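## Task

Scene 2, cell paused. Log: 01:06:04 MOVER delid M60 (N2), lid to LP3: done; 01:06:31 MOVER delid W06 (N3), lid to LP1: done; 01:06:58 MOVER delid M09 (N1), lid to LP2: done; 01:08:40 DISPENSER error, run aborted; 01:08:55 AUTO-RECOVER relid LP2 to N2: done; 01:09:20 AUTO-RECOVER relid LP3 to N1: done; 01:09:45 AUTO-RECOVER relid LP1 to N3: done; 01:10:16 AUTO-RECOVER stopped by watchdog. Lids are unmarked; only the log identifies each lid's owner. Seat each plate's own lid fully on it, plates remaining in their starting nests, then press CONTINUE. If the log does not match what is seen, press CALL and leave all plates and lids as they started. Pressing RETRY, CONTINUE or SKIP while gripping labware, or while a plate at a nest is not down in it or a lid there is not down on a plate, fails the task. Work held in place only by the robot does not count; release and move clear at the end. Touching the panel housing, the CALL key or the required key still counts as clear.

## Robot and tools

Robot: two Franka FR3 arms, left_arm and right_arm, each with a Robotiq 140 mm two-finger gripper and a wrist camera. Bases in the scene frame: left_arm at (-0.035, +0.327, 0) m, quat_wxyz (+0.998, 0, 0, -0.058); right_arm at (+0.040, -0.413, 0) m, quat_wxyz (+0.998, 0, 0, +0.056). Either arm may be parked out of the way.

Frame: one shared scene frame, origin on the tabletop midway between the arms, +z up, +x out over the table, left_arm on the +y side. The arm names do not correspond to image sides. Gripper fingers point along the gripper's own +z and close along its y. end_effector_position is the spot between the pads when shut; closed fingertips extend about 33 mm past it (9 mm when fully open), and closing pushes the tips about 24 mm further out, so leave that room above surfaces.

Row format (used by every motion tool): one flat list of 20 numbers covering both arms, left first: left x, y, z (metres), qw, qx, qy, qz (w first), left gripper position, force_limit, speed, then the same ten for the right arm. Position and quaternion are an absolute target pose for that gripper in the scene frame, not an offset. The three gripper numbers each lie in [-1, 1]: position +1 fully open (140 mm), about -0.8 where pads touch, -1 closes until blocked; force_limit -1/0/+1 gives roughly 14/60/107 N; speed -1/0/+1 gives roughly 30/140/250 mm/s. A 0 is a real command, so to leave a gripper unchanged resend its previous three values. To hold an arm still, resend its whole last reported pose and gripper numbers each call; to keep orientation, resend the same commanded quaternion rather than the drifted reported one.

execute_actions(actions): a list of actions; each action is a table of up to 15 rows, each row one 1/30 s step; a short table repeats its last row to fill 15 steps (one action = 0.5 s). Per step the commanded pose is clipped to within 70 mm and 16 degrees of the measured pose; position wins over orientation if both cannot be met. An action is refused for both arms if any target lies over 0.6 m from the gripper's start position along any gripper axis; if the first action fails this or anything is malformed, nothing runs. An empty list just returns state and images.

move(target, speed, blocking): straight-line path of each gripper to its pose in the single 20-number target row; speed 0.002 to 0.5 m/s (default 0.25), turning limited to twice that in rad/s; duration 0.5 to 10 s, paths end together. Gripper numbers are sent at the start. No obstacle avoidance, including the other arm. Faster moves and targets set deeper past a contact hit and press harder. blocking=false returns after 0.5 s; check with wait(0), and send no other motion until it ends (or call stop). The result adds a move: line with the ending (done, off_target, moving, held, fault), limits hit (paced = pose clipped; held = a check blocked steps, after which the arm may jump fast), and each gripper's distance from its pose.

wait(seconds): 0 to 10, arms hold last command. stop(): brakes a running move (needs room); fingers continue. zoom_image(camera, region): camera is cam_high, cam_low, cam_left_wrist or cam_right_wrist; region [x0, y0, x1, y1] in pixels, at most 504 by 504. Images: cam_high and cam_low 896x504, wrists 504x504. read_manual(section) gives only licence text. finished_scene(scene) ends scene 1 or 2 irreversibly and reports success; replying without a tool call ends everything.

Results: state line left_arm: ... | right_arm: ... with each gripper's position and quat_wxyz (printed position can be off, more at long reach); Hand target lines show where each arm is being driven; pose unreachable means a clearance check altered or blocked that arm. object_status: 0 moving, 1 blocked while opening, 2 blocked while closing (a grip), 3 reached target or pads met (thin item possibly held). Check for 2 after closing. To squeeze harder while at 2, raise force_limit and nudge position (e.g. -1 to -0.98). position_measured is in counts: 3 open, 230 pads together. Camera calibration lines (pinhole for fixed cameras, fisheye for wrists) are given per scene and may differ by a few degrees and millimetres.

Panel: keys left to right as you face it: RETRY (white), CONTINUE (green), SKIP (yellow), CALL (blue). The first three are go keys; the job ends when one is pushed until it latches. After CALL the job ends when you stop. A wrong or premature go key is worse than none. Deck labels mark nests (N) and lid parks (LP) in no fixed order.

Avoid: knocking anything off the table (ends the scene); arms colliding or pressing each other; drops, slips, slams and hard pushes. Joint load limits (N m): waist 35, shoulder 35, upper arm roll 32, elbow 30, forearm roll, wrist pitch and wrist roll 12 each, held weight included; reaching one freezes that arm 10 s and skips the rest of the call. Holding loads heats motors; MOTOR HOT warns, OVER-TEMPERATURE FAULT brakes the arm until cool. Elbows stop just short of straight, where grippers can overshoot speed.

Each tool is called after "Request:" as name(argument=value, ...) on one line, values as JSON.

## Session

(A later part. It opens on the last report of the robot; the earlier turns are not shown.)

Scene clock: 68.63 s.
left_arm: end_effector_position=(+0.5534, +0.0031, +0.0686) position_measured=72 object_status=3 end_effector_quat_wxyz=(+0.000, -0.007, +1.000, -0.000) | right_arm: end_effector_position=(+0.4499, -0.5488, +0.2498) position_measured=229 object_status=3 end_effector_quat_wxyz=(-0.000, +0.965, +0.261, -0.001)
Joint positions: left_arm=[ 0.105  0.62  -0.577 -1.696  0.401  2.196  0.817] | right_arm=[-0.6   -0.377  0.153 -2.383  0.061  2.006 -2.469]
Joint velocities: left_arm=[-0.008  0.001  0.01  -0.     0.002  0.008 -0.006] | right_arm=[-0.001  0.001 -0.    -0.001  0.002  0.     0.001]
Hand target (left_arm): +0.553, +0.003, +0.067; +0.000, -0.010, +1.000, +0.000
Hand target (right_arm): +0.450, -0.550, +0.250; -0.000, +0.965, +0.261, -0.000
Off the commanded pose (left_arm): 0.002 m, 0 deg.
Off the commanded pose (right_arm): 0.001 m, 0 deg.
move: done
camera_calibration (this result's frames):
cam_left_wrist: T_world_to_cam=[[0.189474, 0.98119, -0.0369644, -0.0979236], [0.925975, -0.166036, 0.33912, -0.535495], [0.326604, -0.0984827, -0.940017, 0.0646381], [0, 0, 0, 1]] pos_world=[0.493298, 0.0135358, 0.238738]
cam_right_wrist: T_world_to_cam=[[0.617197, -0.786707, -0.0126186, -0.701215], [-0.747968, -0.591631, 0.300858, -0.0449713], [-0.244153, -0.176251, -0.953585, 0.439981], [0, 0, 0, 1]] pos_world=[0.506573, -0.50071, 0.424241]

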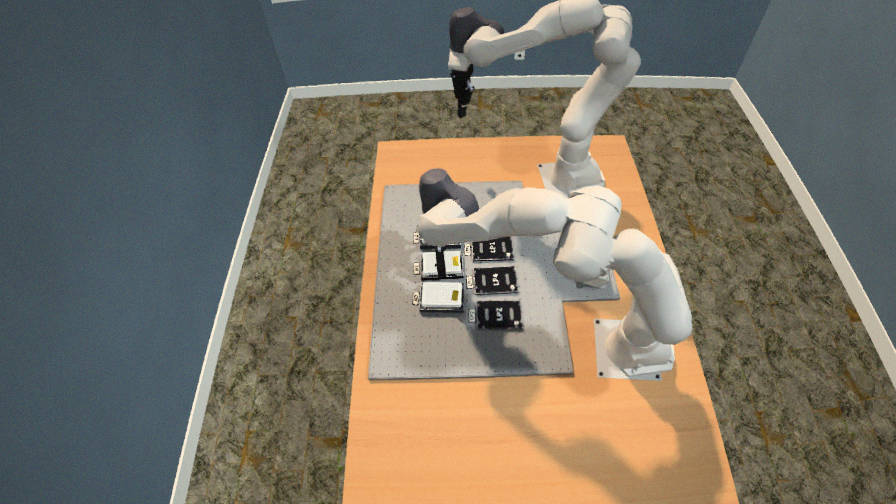

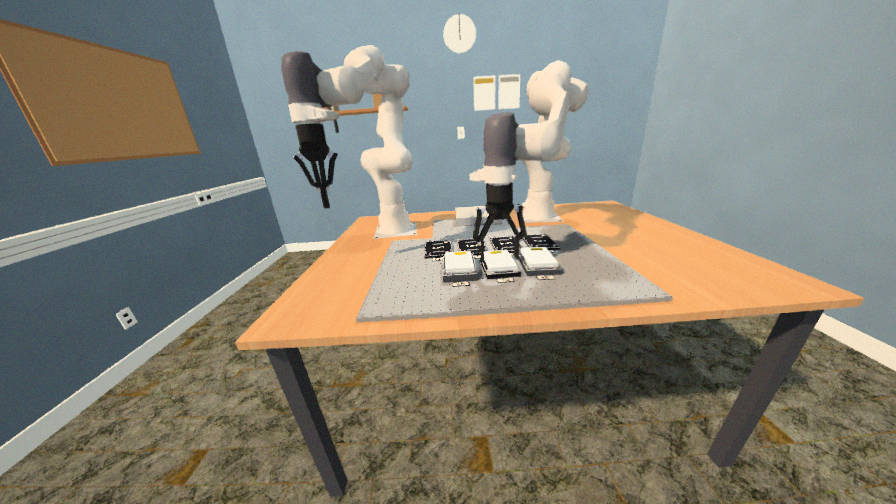

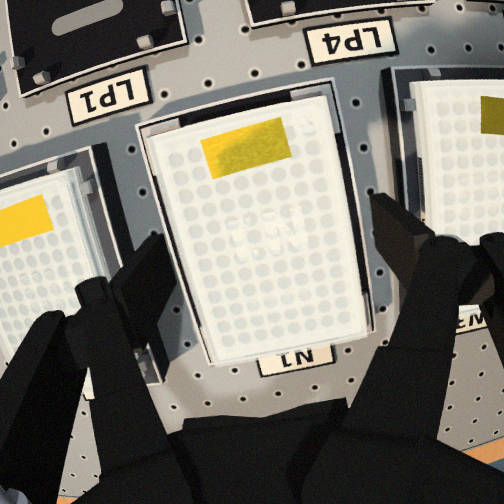

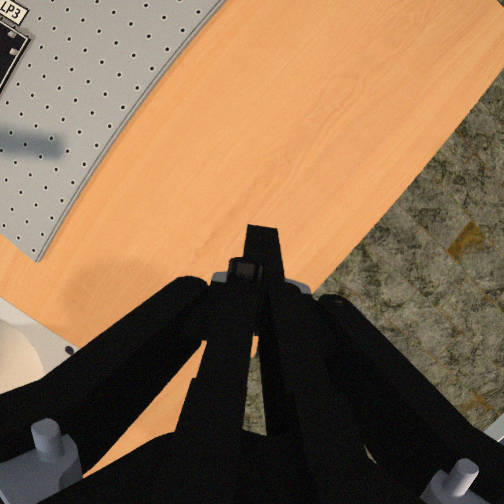

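Request:
move(target=[0.553,0.002,0.0645,0,-0.01,1,0,0.3,-0.6,-0.8,0.45,-0.55,0.25,0,0.958,0.259,0,-0.8,0,0], speed=0.01)

Request:
zoom_image(camera="cam_left_wrist", region=[110,60,420,390])

Scene clock: 78.37 s.
left_arm: end_effector_position=(+0.5527, +0.0018, +0.0661) position_measured=91 object_status=3 end_effector_quat_wxyz=(-0.000, -0.007, +1.000, -0.000) | right_arm: end_effector_position=(+0.4498, -0.5488, +0.2498) position_measured=229 object_status=3 end_effector_quat_wxyz=(-0.000, +0.965, +0.261, -0.001)
Joint positions: left_arm=[ 0.099  0.623 -0.572 -1.696  0.401  2.2    0.815] | right_arm=[-0.6   -0.377  0.153 -2.383  0.061  2.006 -2.469]
Joint velocities: left_arm=[-0.005 -0.001  0.005 -0.001  0.     0.003 -0.001] | right_arm=[-0.002 -0.     0.001 -0.001  0.     0.001  0.   ]
Hand target (left_arm): +0.553, +0.002, +0.065; +0.000, -0.010, +1.000, +0.000
Hand target (right_arm): +0.450, -0.550, +0.250; -0.000, +0.965, +0.261, -0.000
Off the commanded pose (left_arm): 0.002 m, 0 deg.
Off the commanded pose (right_arm): 0.001 m, 0 deg.
move: done
camera_calibration (this result's frames):
cam_left_wrist: T_world_to_cam=[[0.189617, 0.981169, -0.0367797, -0.0967597], [0.926117, -0.166285, 0.33861, -0.534261], [0.326117, -0.0982683, -0.940208, 0.0626249], [0, 0, 0, 1]] pos_world=[0.492712, 0.0122524, 0.236227]
cam_right_wrist: T_world_to_cam=[[0.617175, -0.786725, -0.0126189, -0.701221], [-0.747988, -0.591612, 0.300847, -0.0449571], [-0.244149, -0.176236, -0.953589, 0.439981], [0, 0, 0, 1]] pos_world=[0.506569, -0.500724, 0.424237]

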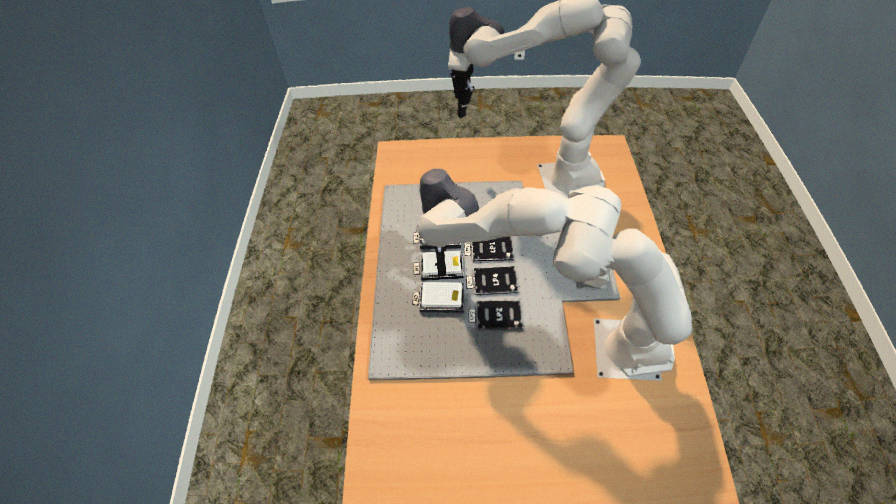

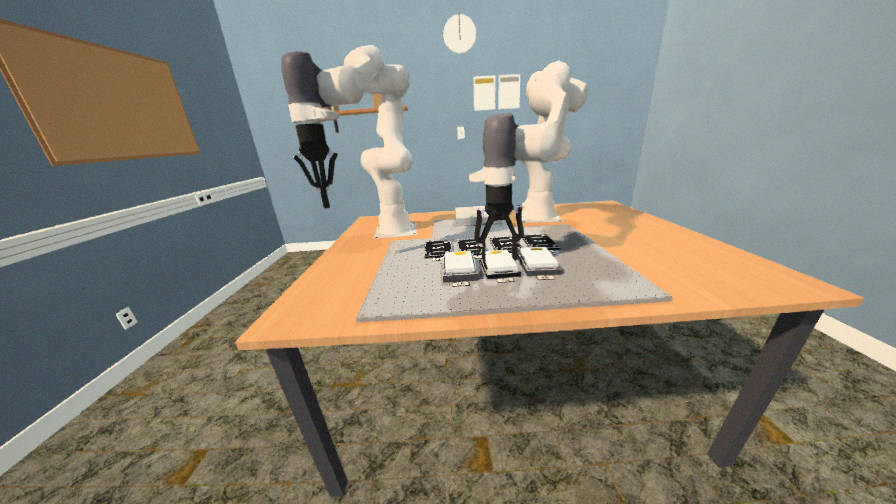

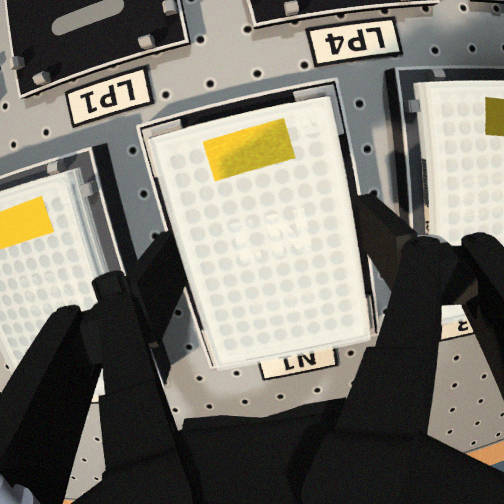

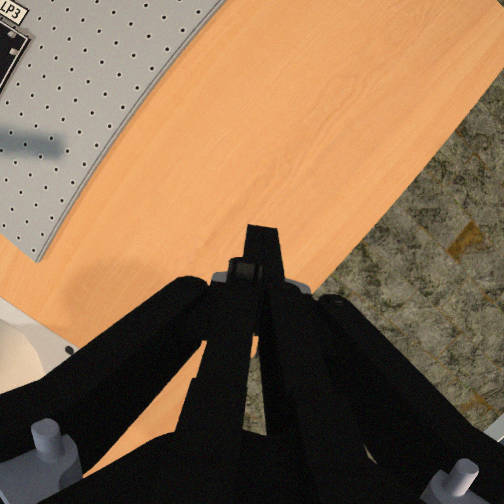

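Region (110, 60, 420, 390) of cam_left_wrist's 504x504 image, scaled by 1.527, with more detail than that image has; it fills the left 473 columns of this view, and the rest is white.

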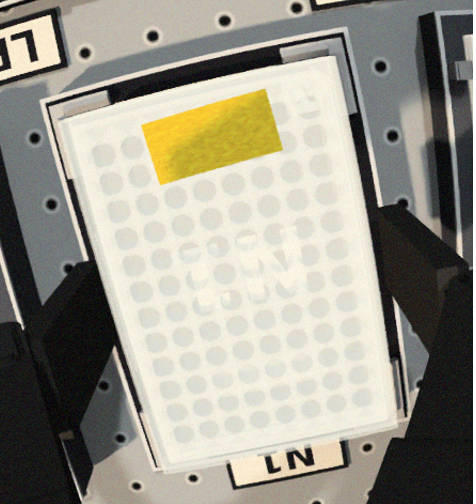

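Matches the reference. Grip with a small -y nudge.

Request:
move(target=[0.553,0.001,0.0645,0,-0.01,1,0,-1,-0.6,-0.8,0.45,-0.55,0.25,0,0.958,0.259,0,-0.8,0,0], speed=0.01)

Request:
move(target=[0.553,0.001,0.095,0,-0.01,1,0,-1,-0.6,-0.8,0.45,-0.55,0.25,0,0.958,0.259,0,-0.8,0,0], speed=0.03)

Scene clock: 82.87 s.
left_arm: end_effector_position=(+0.5531, +0.0009, +0.0664) position_measured=102 object_status=2 end_effector_quat_wxyz=(+0.001, -0.006, +1.000, -0.000) | right_arm: end_effector_position=(+0.4498, -0.5489, +0.2498) position_measured=229 object_status=3 end_effector_quat_wxyz=(-0.000, +0.965, +0.261, -0.001)
Joint positions: left_arm=[ 0.095  0.623 -0.57  -1.695  0.401  2.201  0.814] | right_arm=[-0.6   -0.377  0.153 -2.383  0.061  2.006 -2.469]
Joint velocities: left_arm=[-0.002  0.001  0.003  0.     0.001 -0.    -0.   ] | right_arm=[-0.    -0.    -0.001  0.002 -0.    -0.001  0.   ]
Hand target (left_arm): +0.553, +0.001, +0.065; +0.000, -0.010, +1.000, -0.000
Hand target (right_arm): +0.450, -0.550, +0.250; -0.000, +0.965, +0.261, -0.000
Off the commanded pose (left_arm): 0.002 m, 0 deg.
Off the commanded pose (right_arm): 0.001 m, 0 deg.
move: done
camera_calibration (this result's frames):
cam_left_wrist: T_world_to_cam=[[0.190425, 0.981029, -0.0363291, -0.0964106], [0.925346, -0.167012, 0.340354, -0.534573], [0.32783, -0.0984288, -0.939595, 0.0617431], [0, 0, 0, 1]] pos_world=[0.492783, 0.0113787, 0.236455]
cam_right_wrist: T_world_to_cam=[[0.617159, -0.786737, -0.012618, -0.701225], [-0.748003, -0.591598, 0.300838, -0.0449466], [-0.244145, -0.176226, -0.953592, 0.439981], [0, 0, 0, 1]] pos_world=[0.506566, -0.500734, 0.424235]

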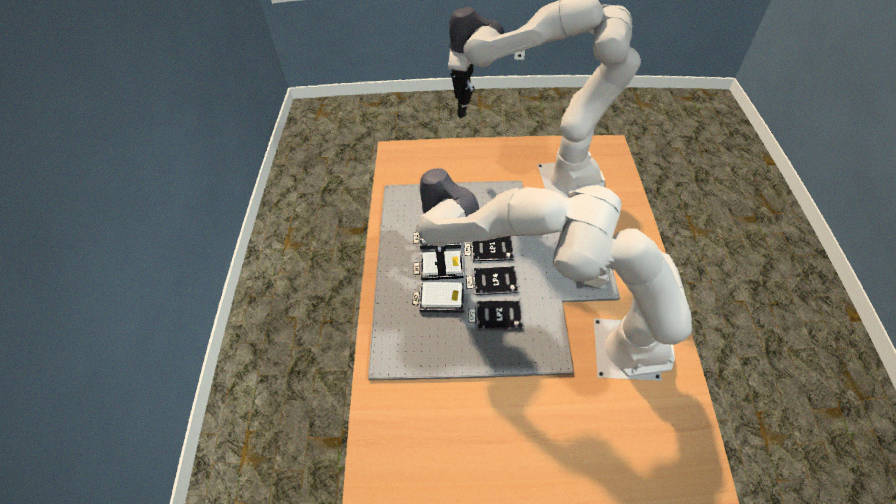

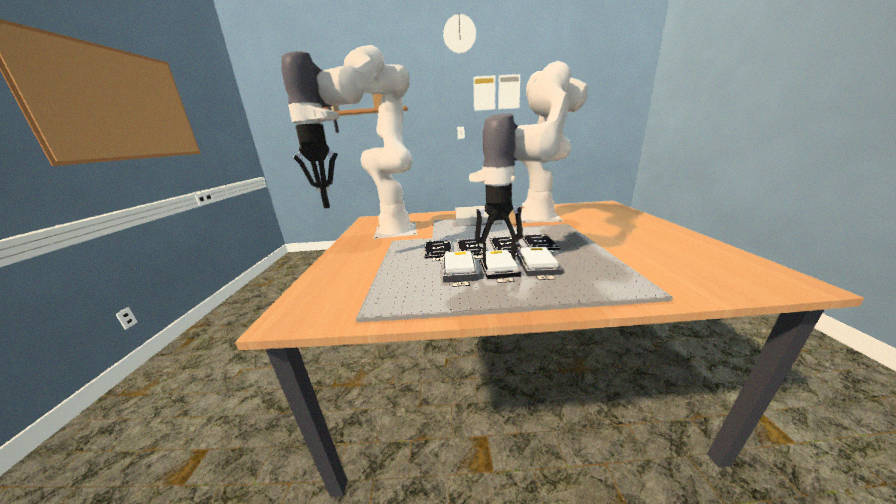

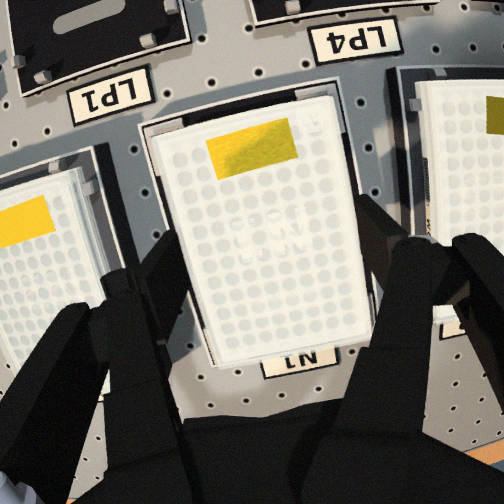

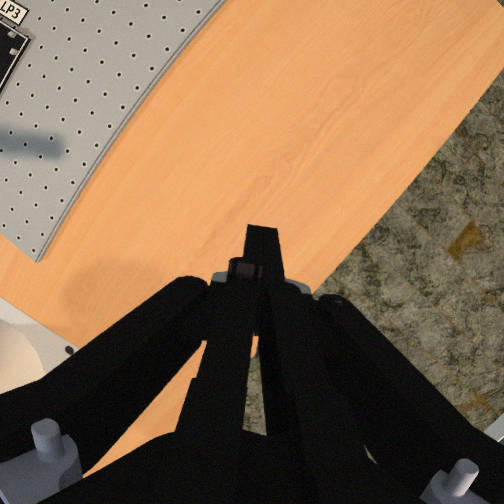

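Scene clock: 84.10 s.
left_arm: end_effector_position=(+0.5531, +0.0010, +0.0932) position_measured=102 object_status=2 end_effector_quat_wxyz=(+0.001, -0.012, +1.000, +0.000) | right_arm: end_effector_position=(+0.4498, -0.5489, +0.2498) position_measured=229 object_status=3 end_effector_quat_wxyz=(-0.000, +0.965, +0.261, -0.001)
Joint positions: left_arm=[ 0.109  0.587 -0.591 -1.681  0.38   2.152  0.815] | right_arm=[-0.6   -0.377  0.153 -2.383  0.061  2.006 -2.469]
Joint velocities: left_arm=[ 0.007 -0.001 -0.005 -0.    -0.001 -0.013  0.002] | right_arm=[ 0.001  0.     0.     0.    -0.001  0.    -0.001]
Hand target (left_arm): +0.553, +0.001, +0.095; -0.000, -0.010, +1.000, -0.000
Hand target (right_arm): +0.450, -0.550, +0.250; -0.000, +0.965, +0.261, -0.000
Off the commanded pose (left_arm): 0.002 m, 0 deg.
Off the commanded pose (right_arm): 0.001 m, 0 deg.
move: done
camera_calibration (this result's frames):
cam_left_wrist: T_world_to_cam=[[0.178692, 0.983272, -0.0352929, -0.0891262], [0.9274, -0.15634, 0.339834, -0.544725], [0.328632, -0.0934562, -0.939823, 0.0864739], [0, 0, 0, 1]] pos_world=[0.492686, 0.0105544, 0.263241]
cam_right_wrist: T_world_to_cam=[[0.617159, -0.786737, -0.0126178, -0.701225], [-0.748003, -0.591598, 0.300838, -0.0449465], [-0.244145, -0.176227, -0.953592, 0.439981], [0, 0, 0, 1]] pos_world=[0.506566, -0.500734, 0.424236]

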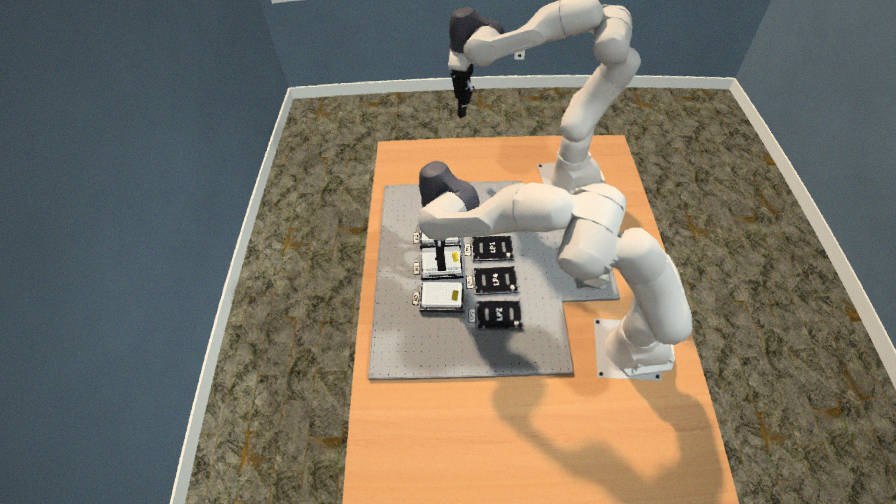

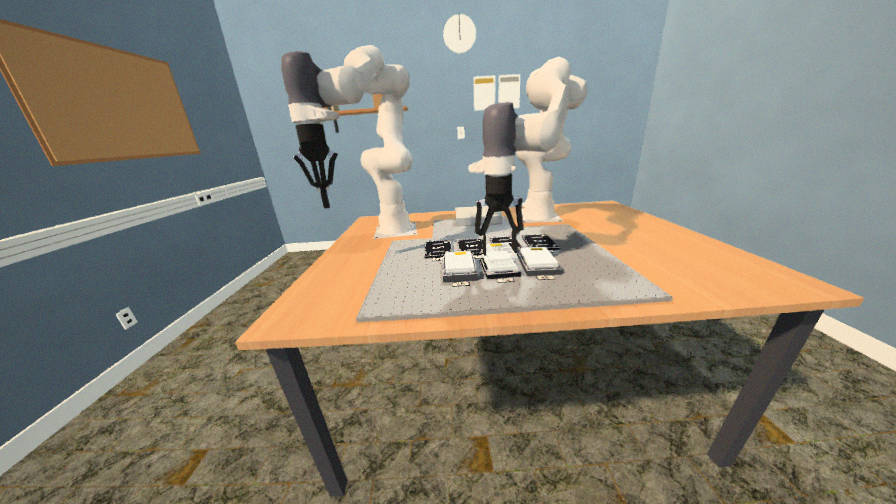

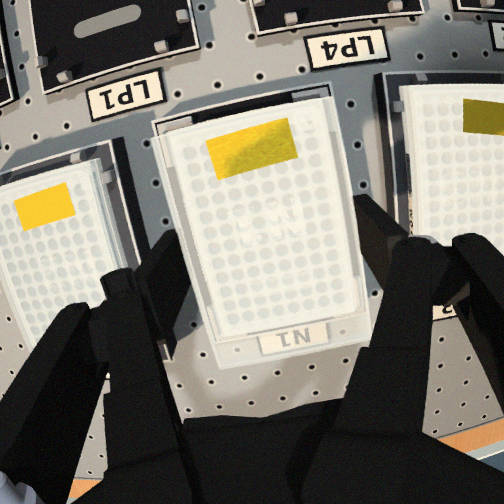

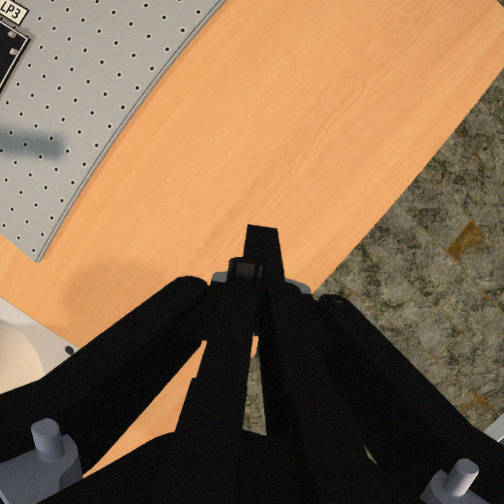

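Lid lifted only. To LP1.

Request:
move(target=[0.375,-0.065,0.092,0,-0.01,1,0,-1,-0.6,-0.8,0.45,-0.55,0.25,0,0.958,0.259,0,-0.8,0,0], speed=0.15)

Request:
move(target=[0.375,-0.065,0.068,0,-0.01,1,0,-1,-0.6,-0.8,0.45,-0.55,0.25,0,0.958,0.259,0,-0.8,0,0], speed=0.04)

Request:
zoom_image(camera="cam_left_wrist", region=[110,60,420,390])

Scene clock: 90.17 s.
left_arm: end_effector_position=(+0.3750, -0.0669, +0.0918) position_measured=102 object_status=2 end_effector_quat_wxyz=(-0.002, -0.003, +1.000, +0.000) | right_arm: end_effector_position=(+0.4498, -0.5489, +0.2498) position_measured=229 object_status=3 end_effector_quat_wxyz=(-0.000, +0.965, +0.261, -0.001)
Joint positions: left_arm=[ 0.035  0.294 -0.702 -2.12   0.256  2.327  0.625] | right_arm=[-0.6   -0.377  0.153 -2.383  0.061  2.006 -2.469]
Joint velocities: left_arm=[-0.    -0.001 -0.001  0.    -0.     0.005 -0.024] | right_arm=[-0.    -0.001 -0.001  0.001  0.    -0.     0.001]
Hand target (left_arm): +0.375, -0.067, +0.092; -0.002, -0.011, +1.000, -0.001
Hand target (right_arm): +0.450, -0.550, +0.250; -0.000, +0.965, +0.261, -0.000
Off the commanded pose (left_arm): 0.002 m, 1 deg.
Off the commanded pose (right_arm): 0.001 m, 0 deg.
move: done
camera_calibration (this result's frames):
cam_left_wrist: T_world_to_cam=[[0.197096, 0.979699, -0.036648, 0.00241039], [0.926218, -0.173823, 0.334523, -0.390029], [0.321361, -0.0998771, -0.941675, 0.139825], [0, 0, 0, 1]] pos_world=[0.315842, -0.0561921, 0.262232]
cam_right_wrist: T_world_to_cam=[[0.617159, -0.786737, -0.0126163, -0.701226], [-0.748003, -0.591598, 0.300837, -0.0449457], [-0.244143, -0.176227, -0.953592, 0.43998], [0, 0, 0, 1]] pos_world=[0.506567, -0.500734, 0.424236]

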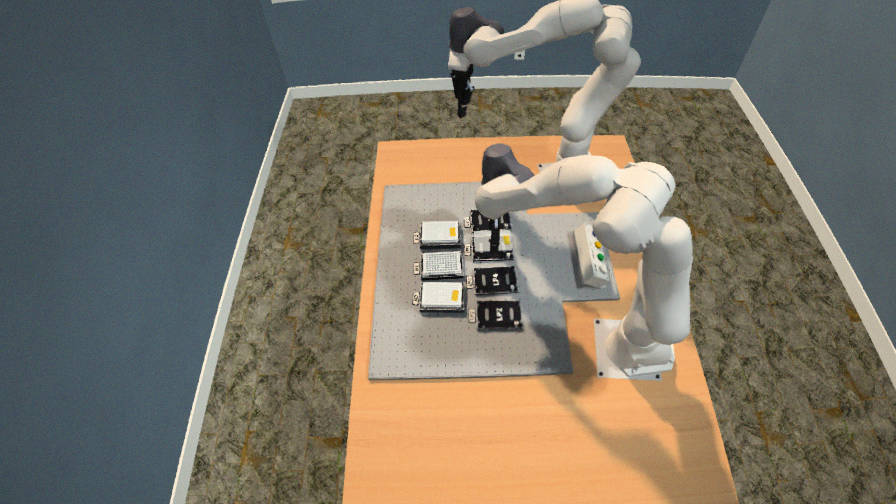

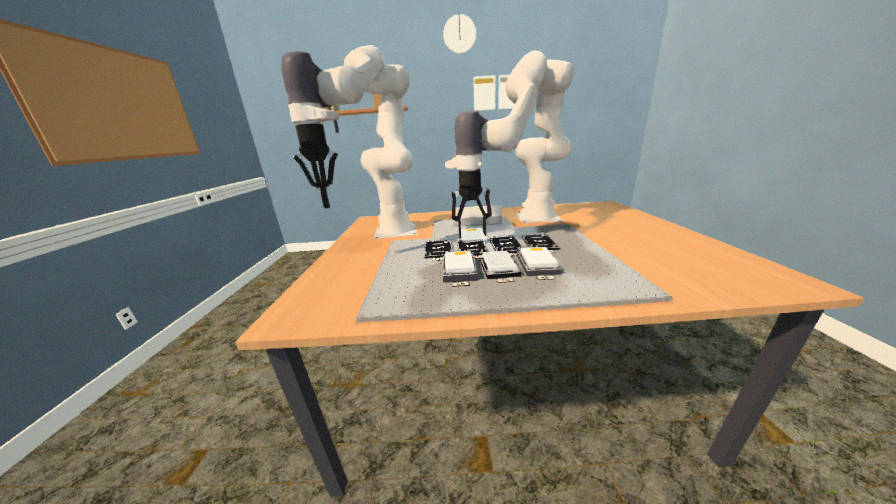

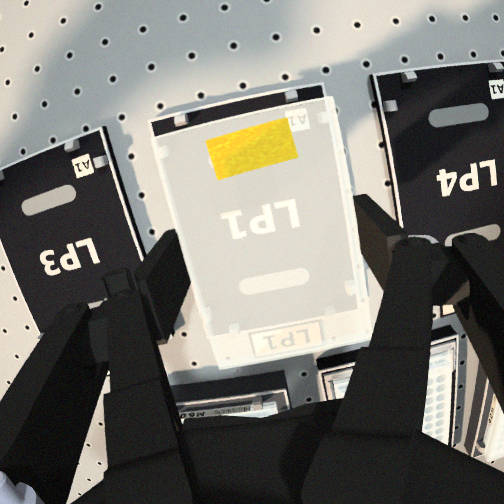

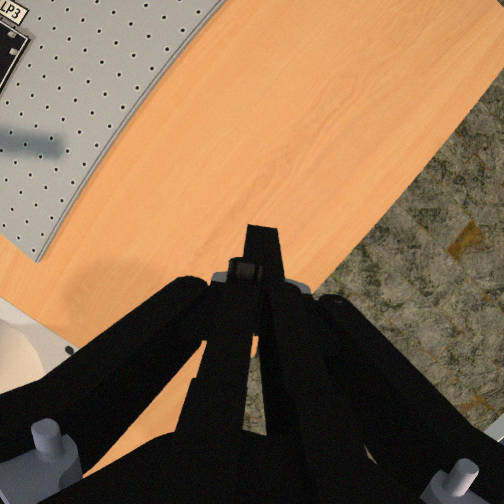

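Scene clock: 91.07 s.
left_arm: end_effector_position=(+0.3747, -0.0646, +0.0690) position_measured=102 object_status=2 end_effector_quat_wxyz=(-0.001, -0.005, +1.000, +0.001) | right_arm: end_effector_position=(+0.4498, -0.5489, +0.2498) position_measured=229 object_status=3 end_effector_quat_wxyz=(-0.000, +0.965, +0.261, -0.001)
Joint positions: left_arm=[ 0.008  0.33  -0.667 -2.139  0.293  2.377  0.597] | right_arm=[-0.6   -0.377  0.153 -2.383  0.061  2.006 -2.469]
Joint velocities: left_arm=[-0.016  0.001  0.013  0.    -0.     0.017 -0.021] | right_arm=[-0.    -0.     0.001 -0.    -0.001 -0.001  0.001]
Hand target (left_arm): +0.375, -0.065, +0.068; +0.000, -0.010, +1.000, +0.000
Hand target (right_arm): +0.450, -0.550, +0.250; -0.000, +0.965, +0.261, -0.000
Off the commanded pose (left_arm): 0.001 m, 1 deg.
Off the commanded pose (right_arm): 0.001 m, 0 deg.
move: done
camera_calibration (this result's frames):
cam_left_wrist: T_world_to_cam=[[0.1927, 0.980624, -0.0352595, 0.000955916], [0.92623, -0.169912, 0.336493, -0.381573], [0.323982, -0.0975007, -0.941026, 0.117832], [0, 0, 0, 1]] pos_world=[0.315064, -0.0542826, 0.239313]
cam_right_wrist: T_world_to_cam=[[0.617159, -0.786737, -0.0126162, -0.701226], [-0.748003, -0.591598, 0.300837, -0.0449457], [-0.244143, -0.176227, -0.953592, 0.43998], [0, 0, 0, 1]] pos_world=[0.506567, -0.500734, 0.424236]

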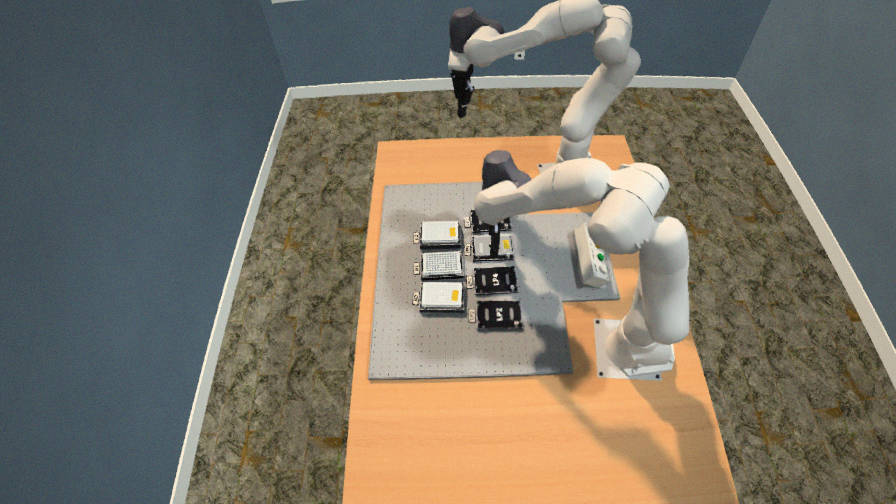

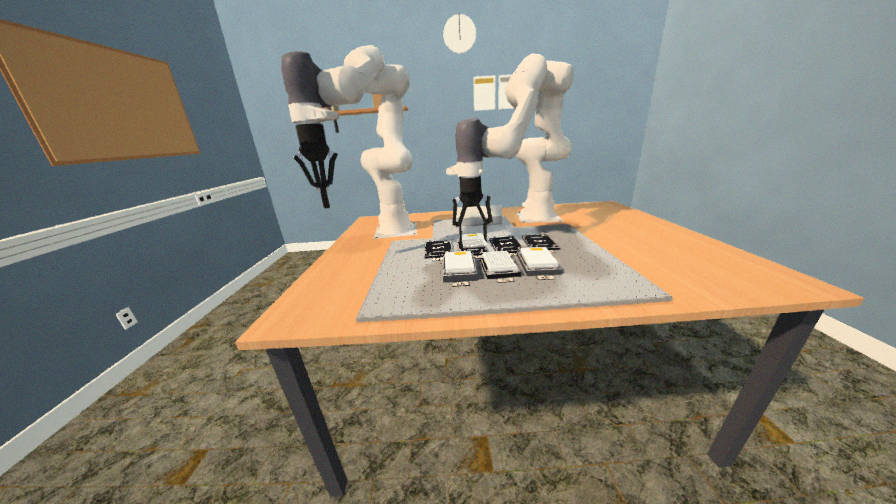

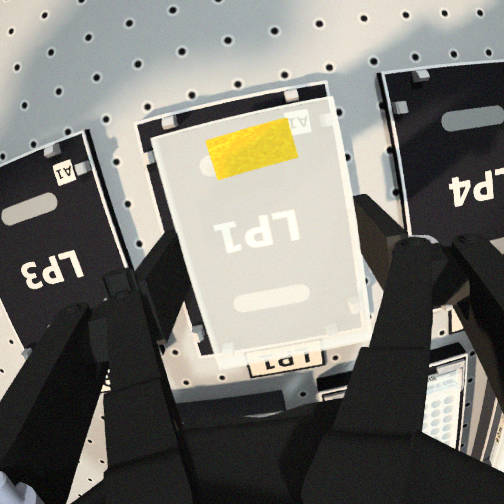

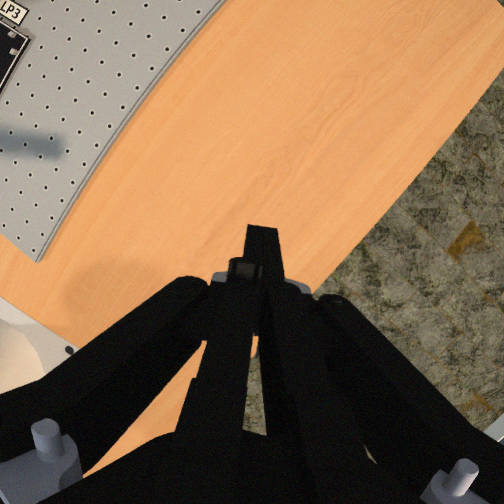

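Region (110, 60, 420, 390) of cam_left_wrist's 504x504 image, scaled by 1.527, with more detail than that image has; it fills the left 473 columns of this view, and the rest is white.

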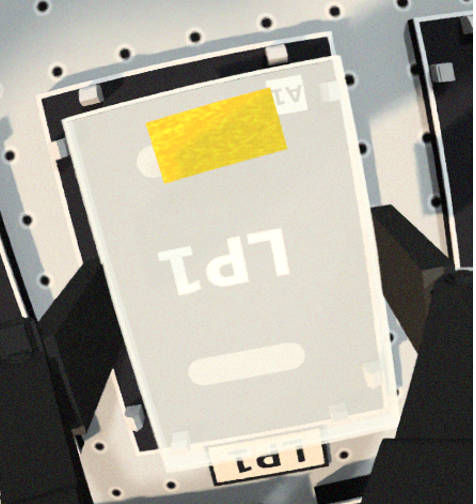

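Request:
move(target=[0.374,-0.0705,0.068,0,-0.004,1,0,-1,-0.6,-0.8,0.45,-0.55,0.25,0,0.958,0.259,0,-0.8,0,0], speed=0.015)

Request:
zoom_image(camera="cam_left_wrist", region=[110,60,420,390])

Scene clock: 96.30 s.
left_arm: end_effector_position=(+0.3734, -0.0713, +0.0689) position_measured=102 object_status=2 end_effector_quat_wxyz=(+0.000, -0.002, +1.000, -0.001) | right_arm: end_effector_position=(+0.4498, -0.5489, +0.2498) position_measured=229 object_status=3 end_effector_quat_wxyz=(-0.000, +0.965, +0.261, -0.001)
Joint positions: left_arm=[-0.006  0.337 -0.664 -2.13   0.297  2.379  0.591] | right_arm=[-0.6   -0.377  0.153 -2.383  0.061  2.006 -2.469]
Joint velocities: left_arm=[-0.005 -0.     0.007  0.     0.001 -0.002 -0.001] | right_arm=[-0.001 -0.    -0.001 -0.     0.     0.    -0.   ]
Hand target (left_arm): +0.374, -0.070, +0.068; -0.000, -0.004, +1.000, +0.000
Hand target (right_arm): +0.450, -0.550, +0.250; -0.000, +0.965, +0.261, -0.000
Off the commanded pose (left_arm): 0.001 m, 0 deg.
Off the commanded pose (right_arm): 0.001 m, 0 deg.
move: done
camera_calibration (this result's frames):
cam_left_wrist: T_world_to_cam=[[0.198686, 0.97929, -0.0389258, 0.00572954], [0.924397, -0.174057, 0.339404, -0.381282], [0.3256, -0.103418, -0.939835, 0.116349], [0, 0, 0, 1]] pos_world=[0.313434, -0.0599433, 0.238981]
cam_right_wrist: T_world_to_cam=[[0.617147, -0.786747, -0.0126177, -0.701229], [-0.748014, -0.591588, 0.300831, -0.0449386], [-0.244143, -0.176219, -0.953594, 0.43998], [0, 0, 0, 1]] pos_world=[0.506564, -0.500742, 0.424233]

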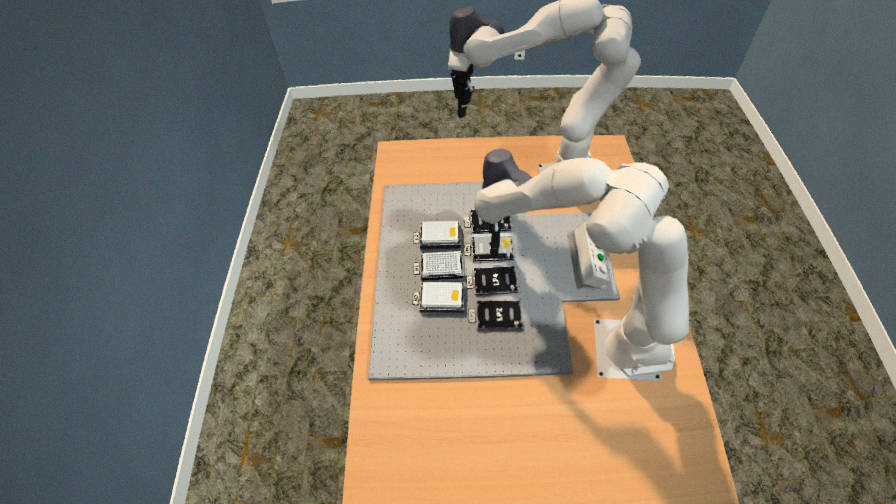

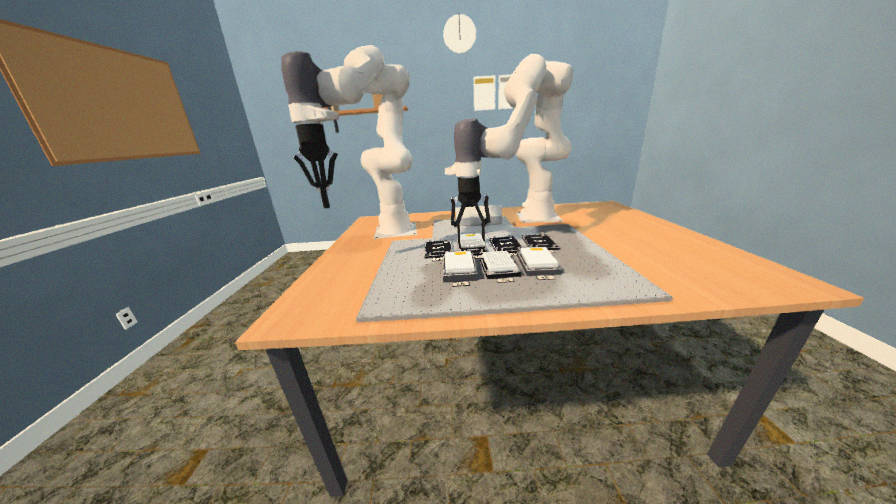

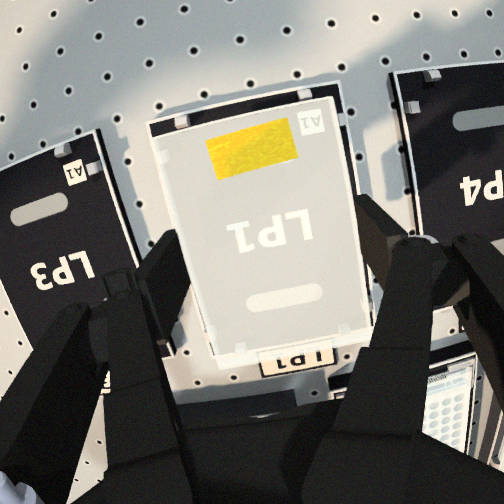

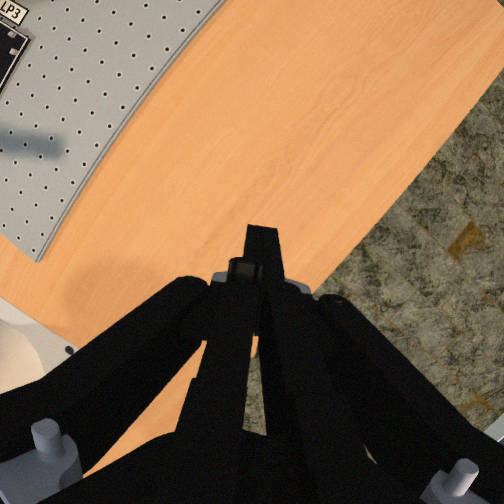

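Region (110, 60, 420, 390) of cam_left_wrist's 504x504 image, scaled by 1.527, with more detail than that image has; it fills the left 473 columns of this view, and the rest is white.

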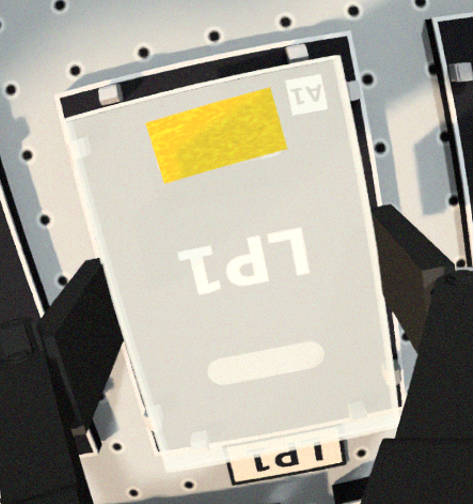

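Slightly overshot; descend partway with y +1 mm.

Request:
move(target=[0.374,-0.070,0.059,0,-0.004,1,0,-1,-0.6,-0.8,0.45,-0.55,0.25,0,0.958,0.259,0,-0.8,0,0], speed=0.012)

Request:
zoom_image(camera="cam_left_wrist", region=[110,60,420,390])

Scene clock: 100.47 s.
left_arm: end_effector_position=(+0.3742, -0.0703, +0.0606) position_measured=102 object_status=2 end_effector_quat_wxyz=(-0.000, -0.001, +1.000, -0.000) | right_arm: end_effector_position=(+0.4498, -0.5489, +0.2498) position_measured=229 object_status=3 end_effector_quat_wxyz=(-0.000, +0.965, +0.261, -0.001)
Joint positions: left_arm=[-0.019  0.353 -0.647 -2.131  0.31   2.393  0.587] | right_arm=[-0.6   -0.377  0.153 -2.383  0.061  2.006 -2.469]
Joint velocities: left_arm=[-0.007  0.001  0.008 -0.    -0.001  0.007 -0.005] | right_arm=[ 0.    -0.    -0.001  0.001  0.001 -0.     0.001]
Hand target (left_arm): +0.374, -0.070, +0.059; +0.000, -0.004, +1.000, +0.000
Hand target (right_arm): +0.450, -0.550, +0.250; -0.000, +0.965, +0.261, -0.000
Off the commanded pose (left_arm): 0.002 m, 0 deg.
Off the commanded pose (right_arm): 0.001 m, 0 deg.
move: done
camera_calibration (this result's frames):
cam_left_wrist: T_world_to_cam=[[0.200568, 0.978988, -0.036813, 0.00337037], [0.924199, -0.17661, 0.338624, -0.379083], [0.325007, -0.10194, -0.940202, 0.10875], [0, 0, 0, 1]] pos_world=[0.314328, -0.0591636, 0.230738]
cam_right_wrist: T_world_to_cam=[[0.617146, -0.786747, -0.0126178, -0.701229], [-0.748014, -0.591588, 0.300832, -0.0449385], [-0.244143, -0.176219, -0.953594, 0.43998], [0, 0, 0, 1]] pos_world=[0.506564, -0.500742, 0.424233]

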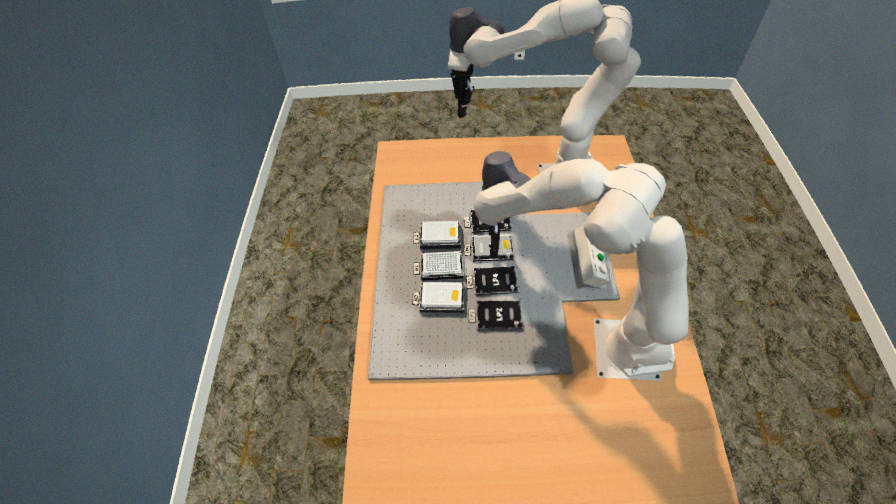

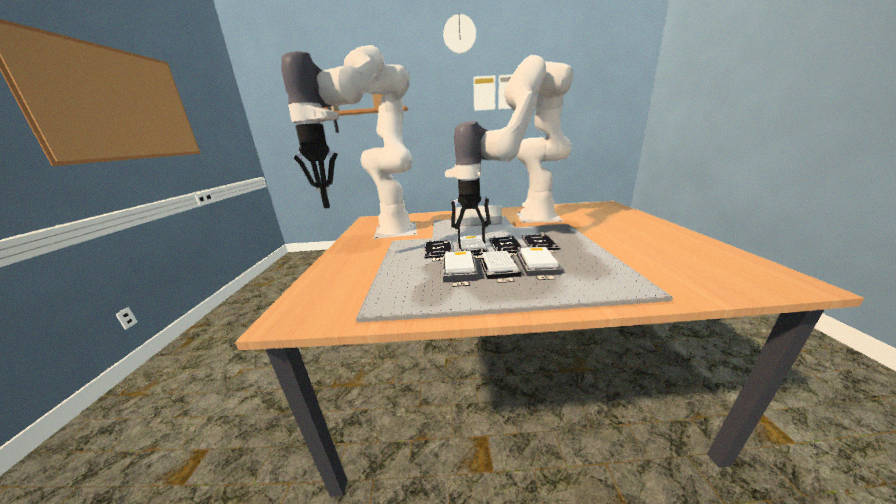

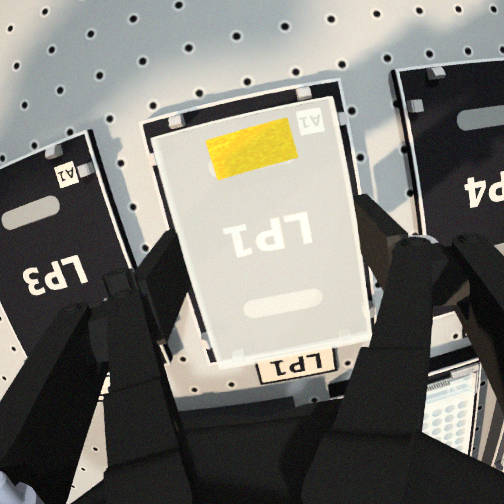

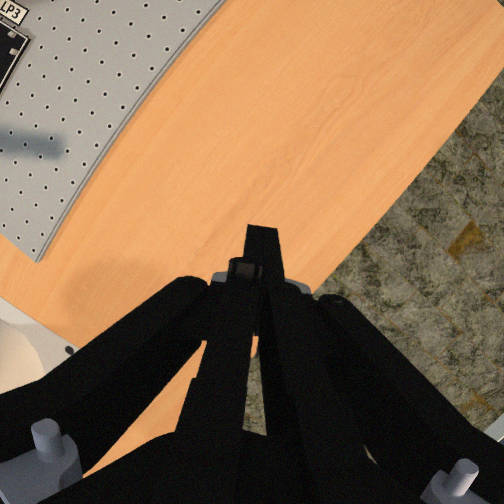

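Region (110, 60, 420, 390) of cam_left_wrist's 504x504 image, scaled by 1.527, with more detail than that image has; it fills the left 473 columns of this view, and the rest is white.

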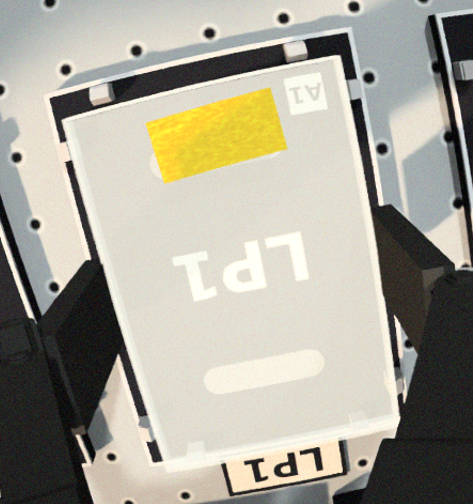

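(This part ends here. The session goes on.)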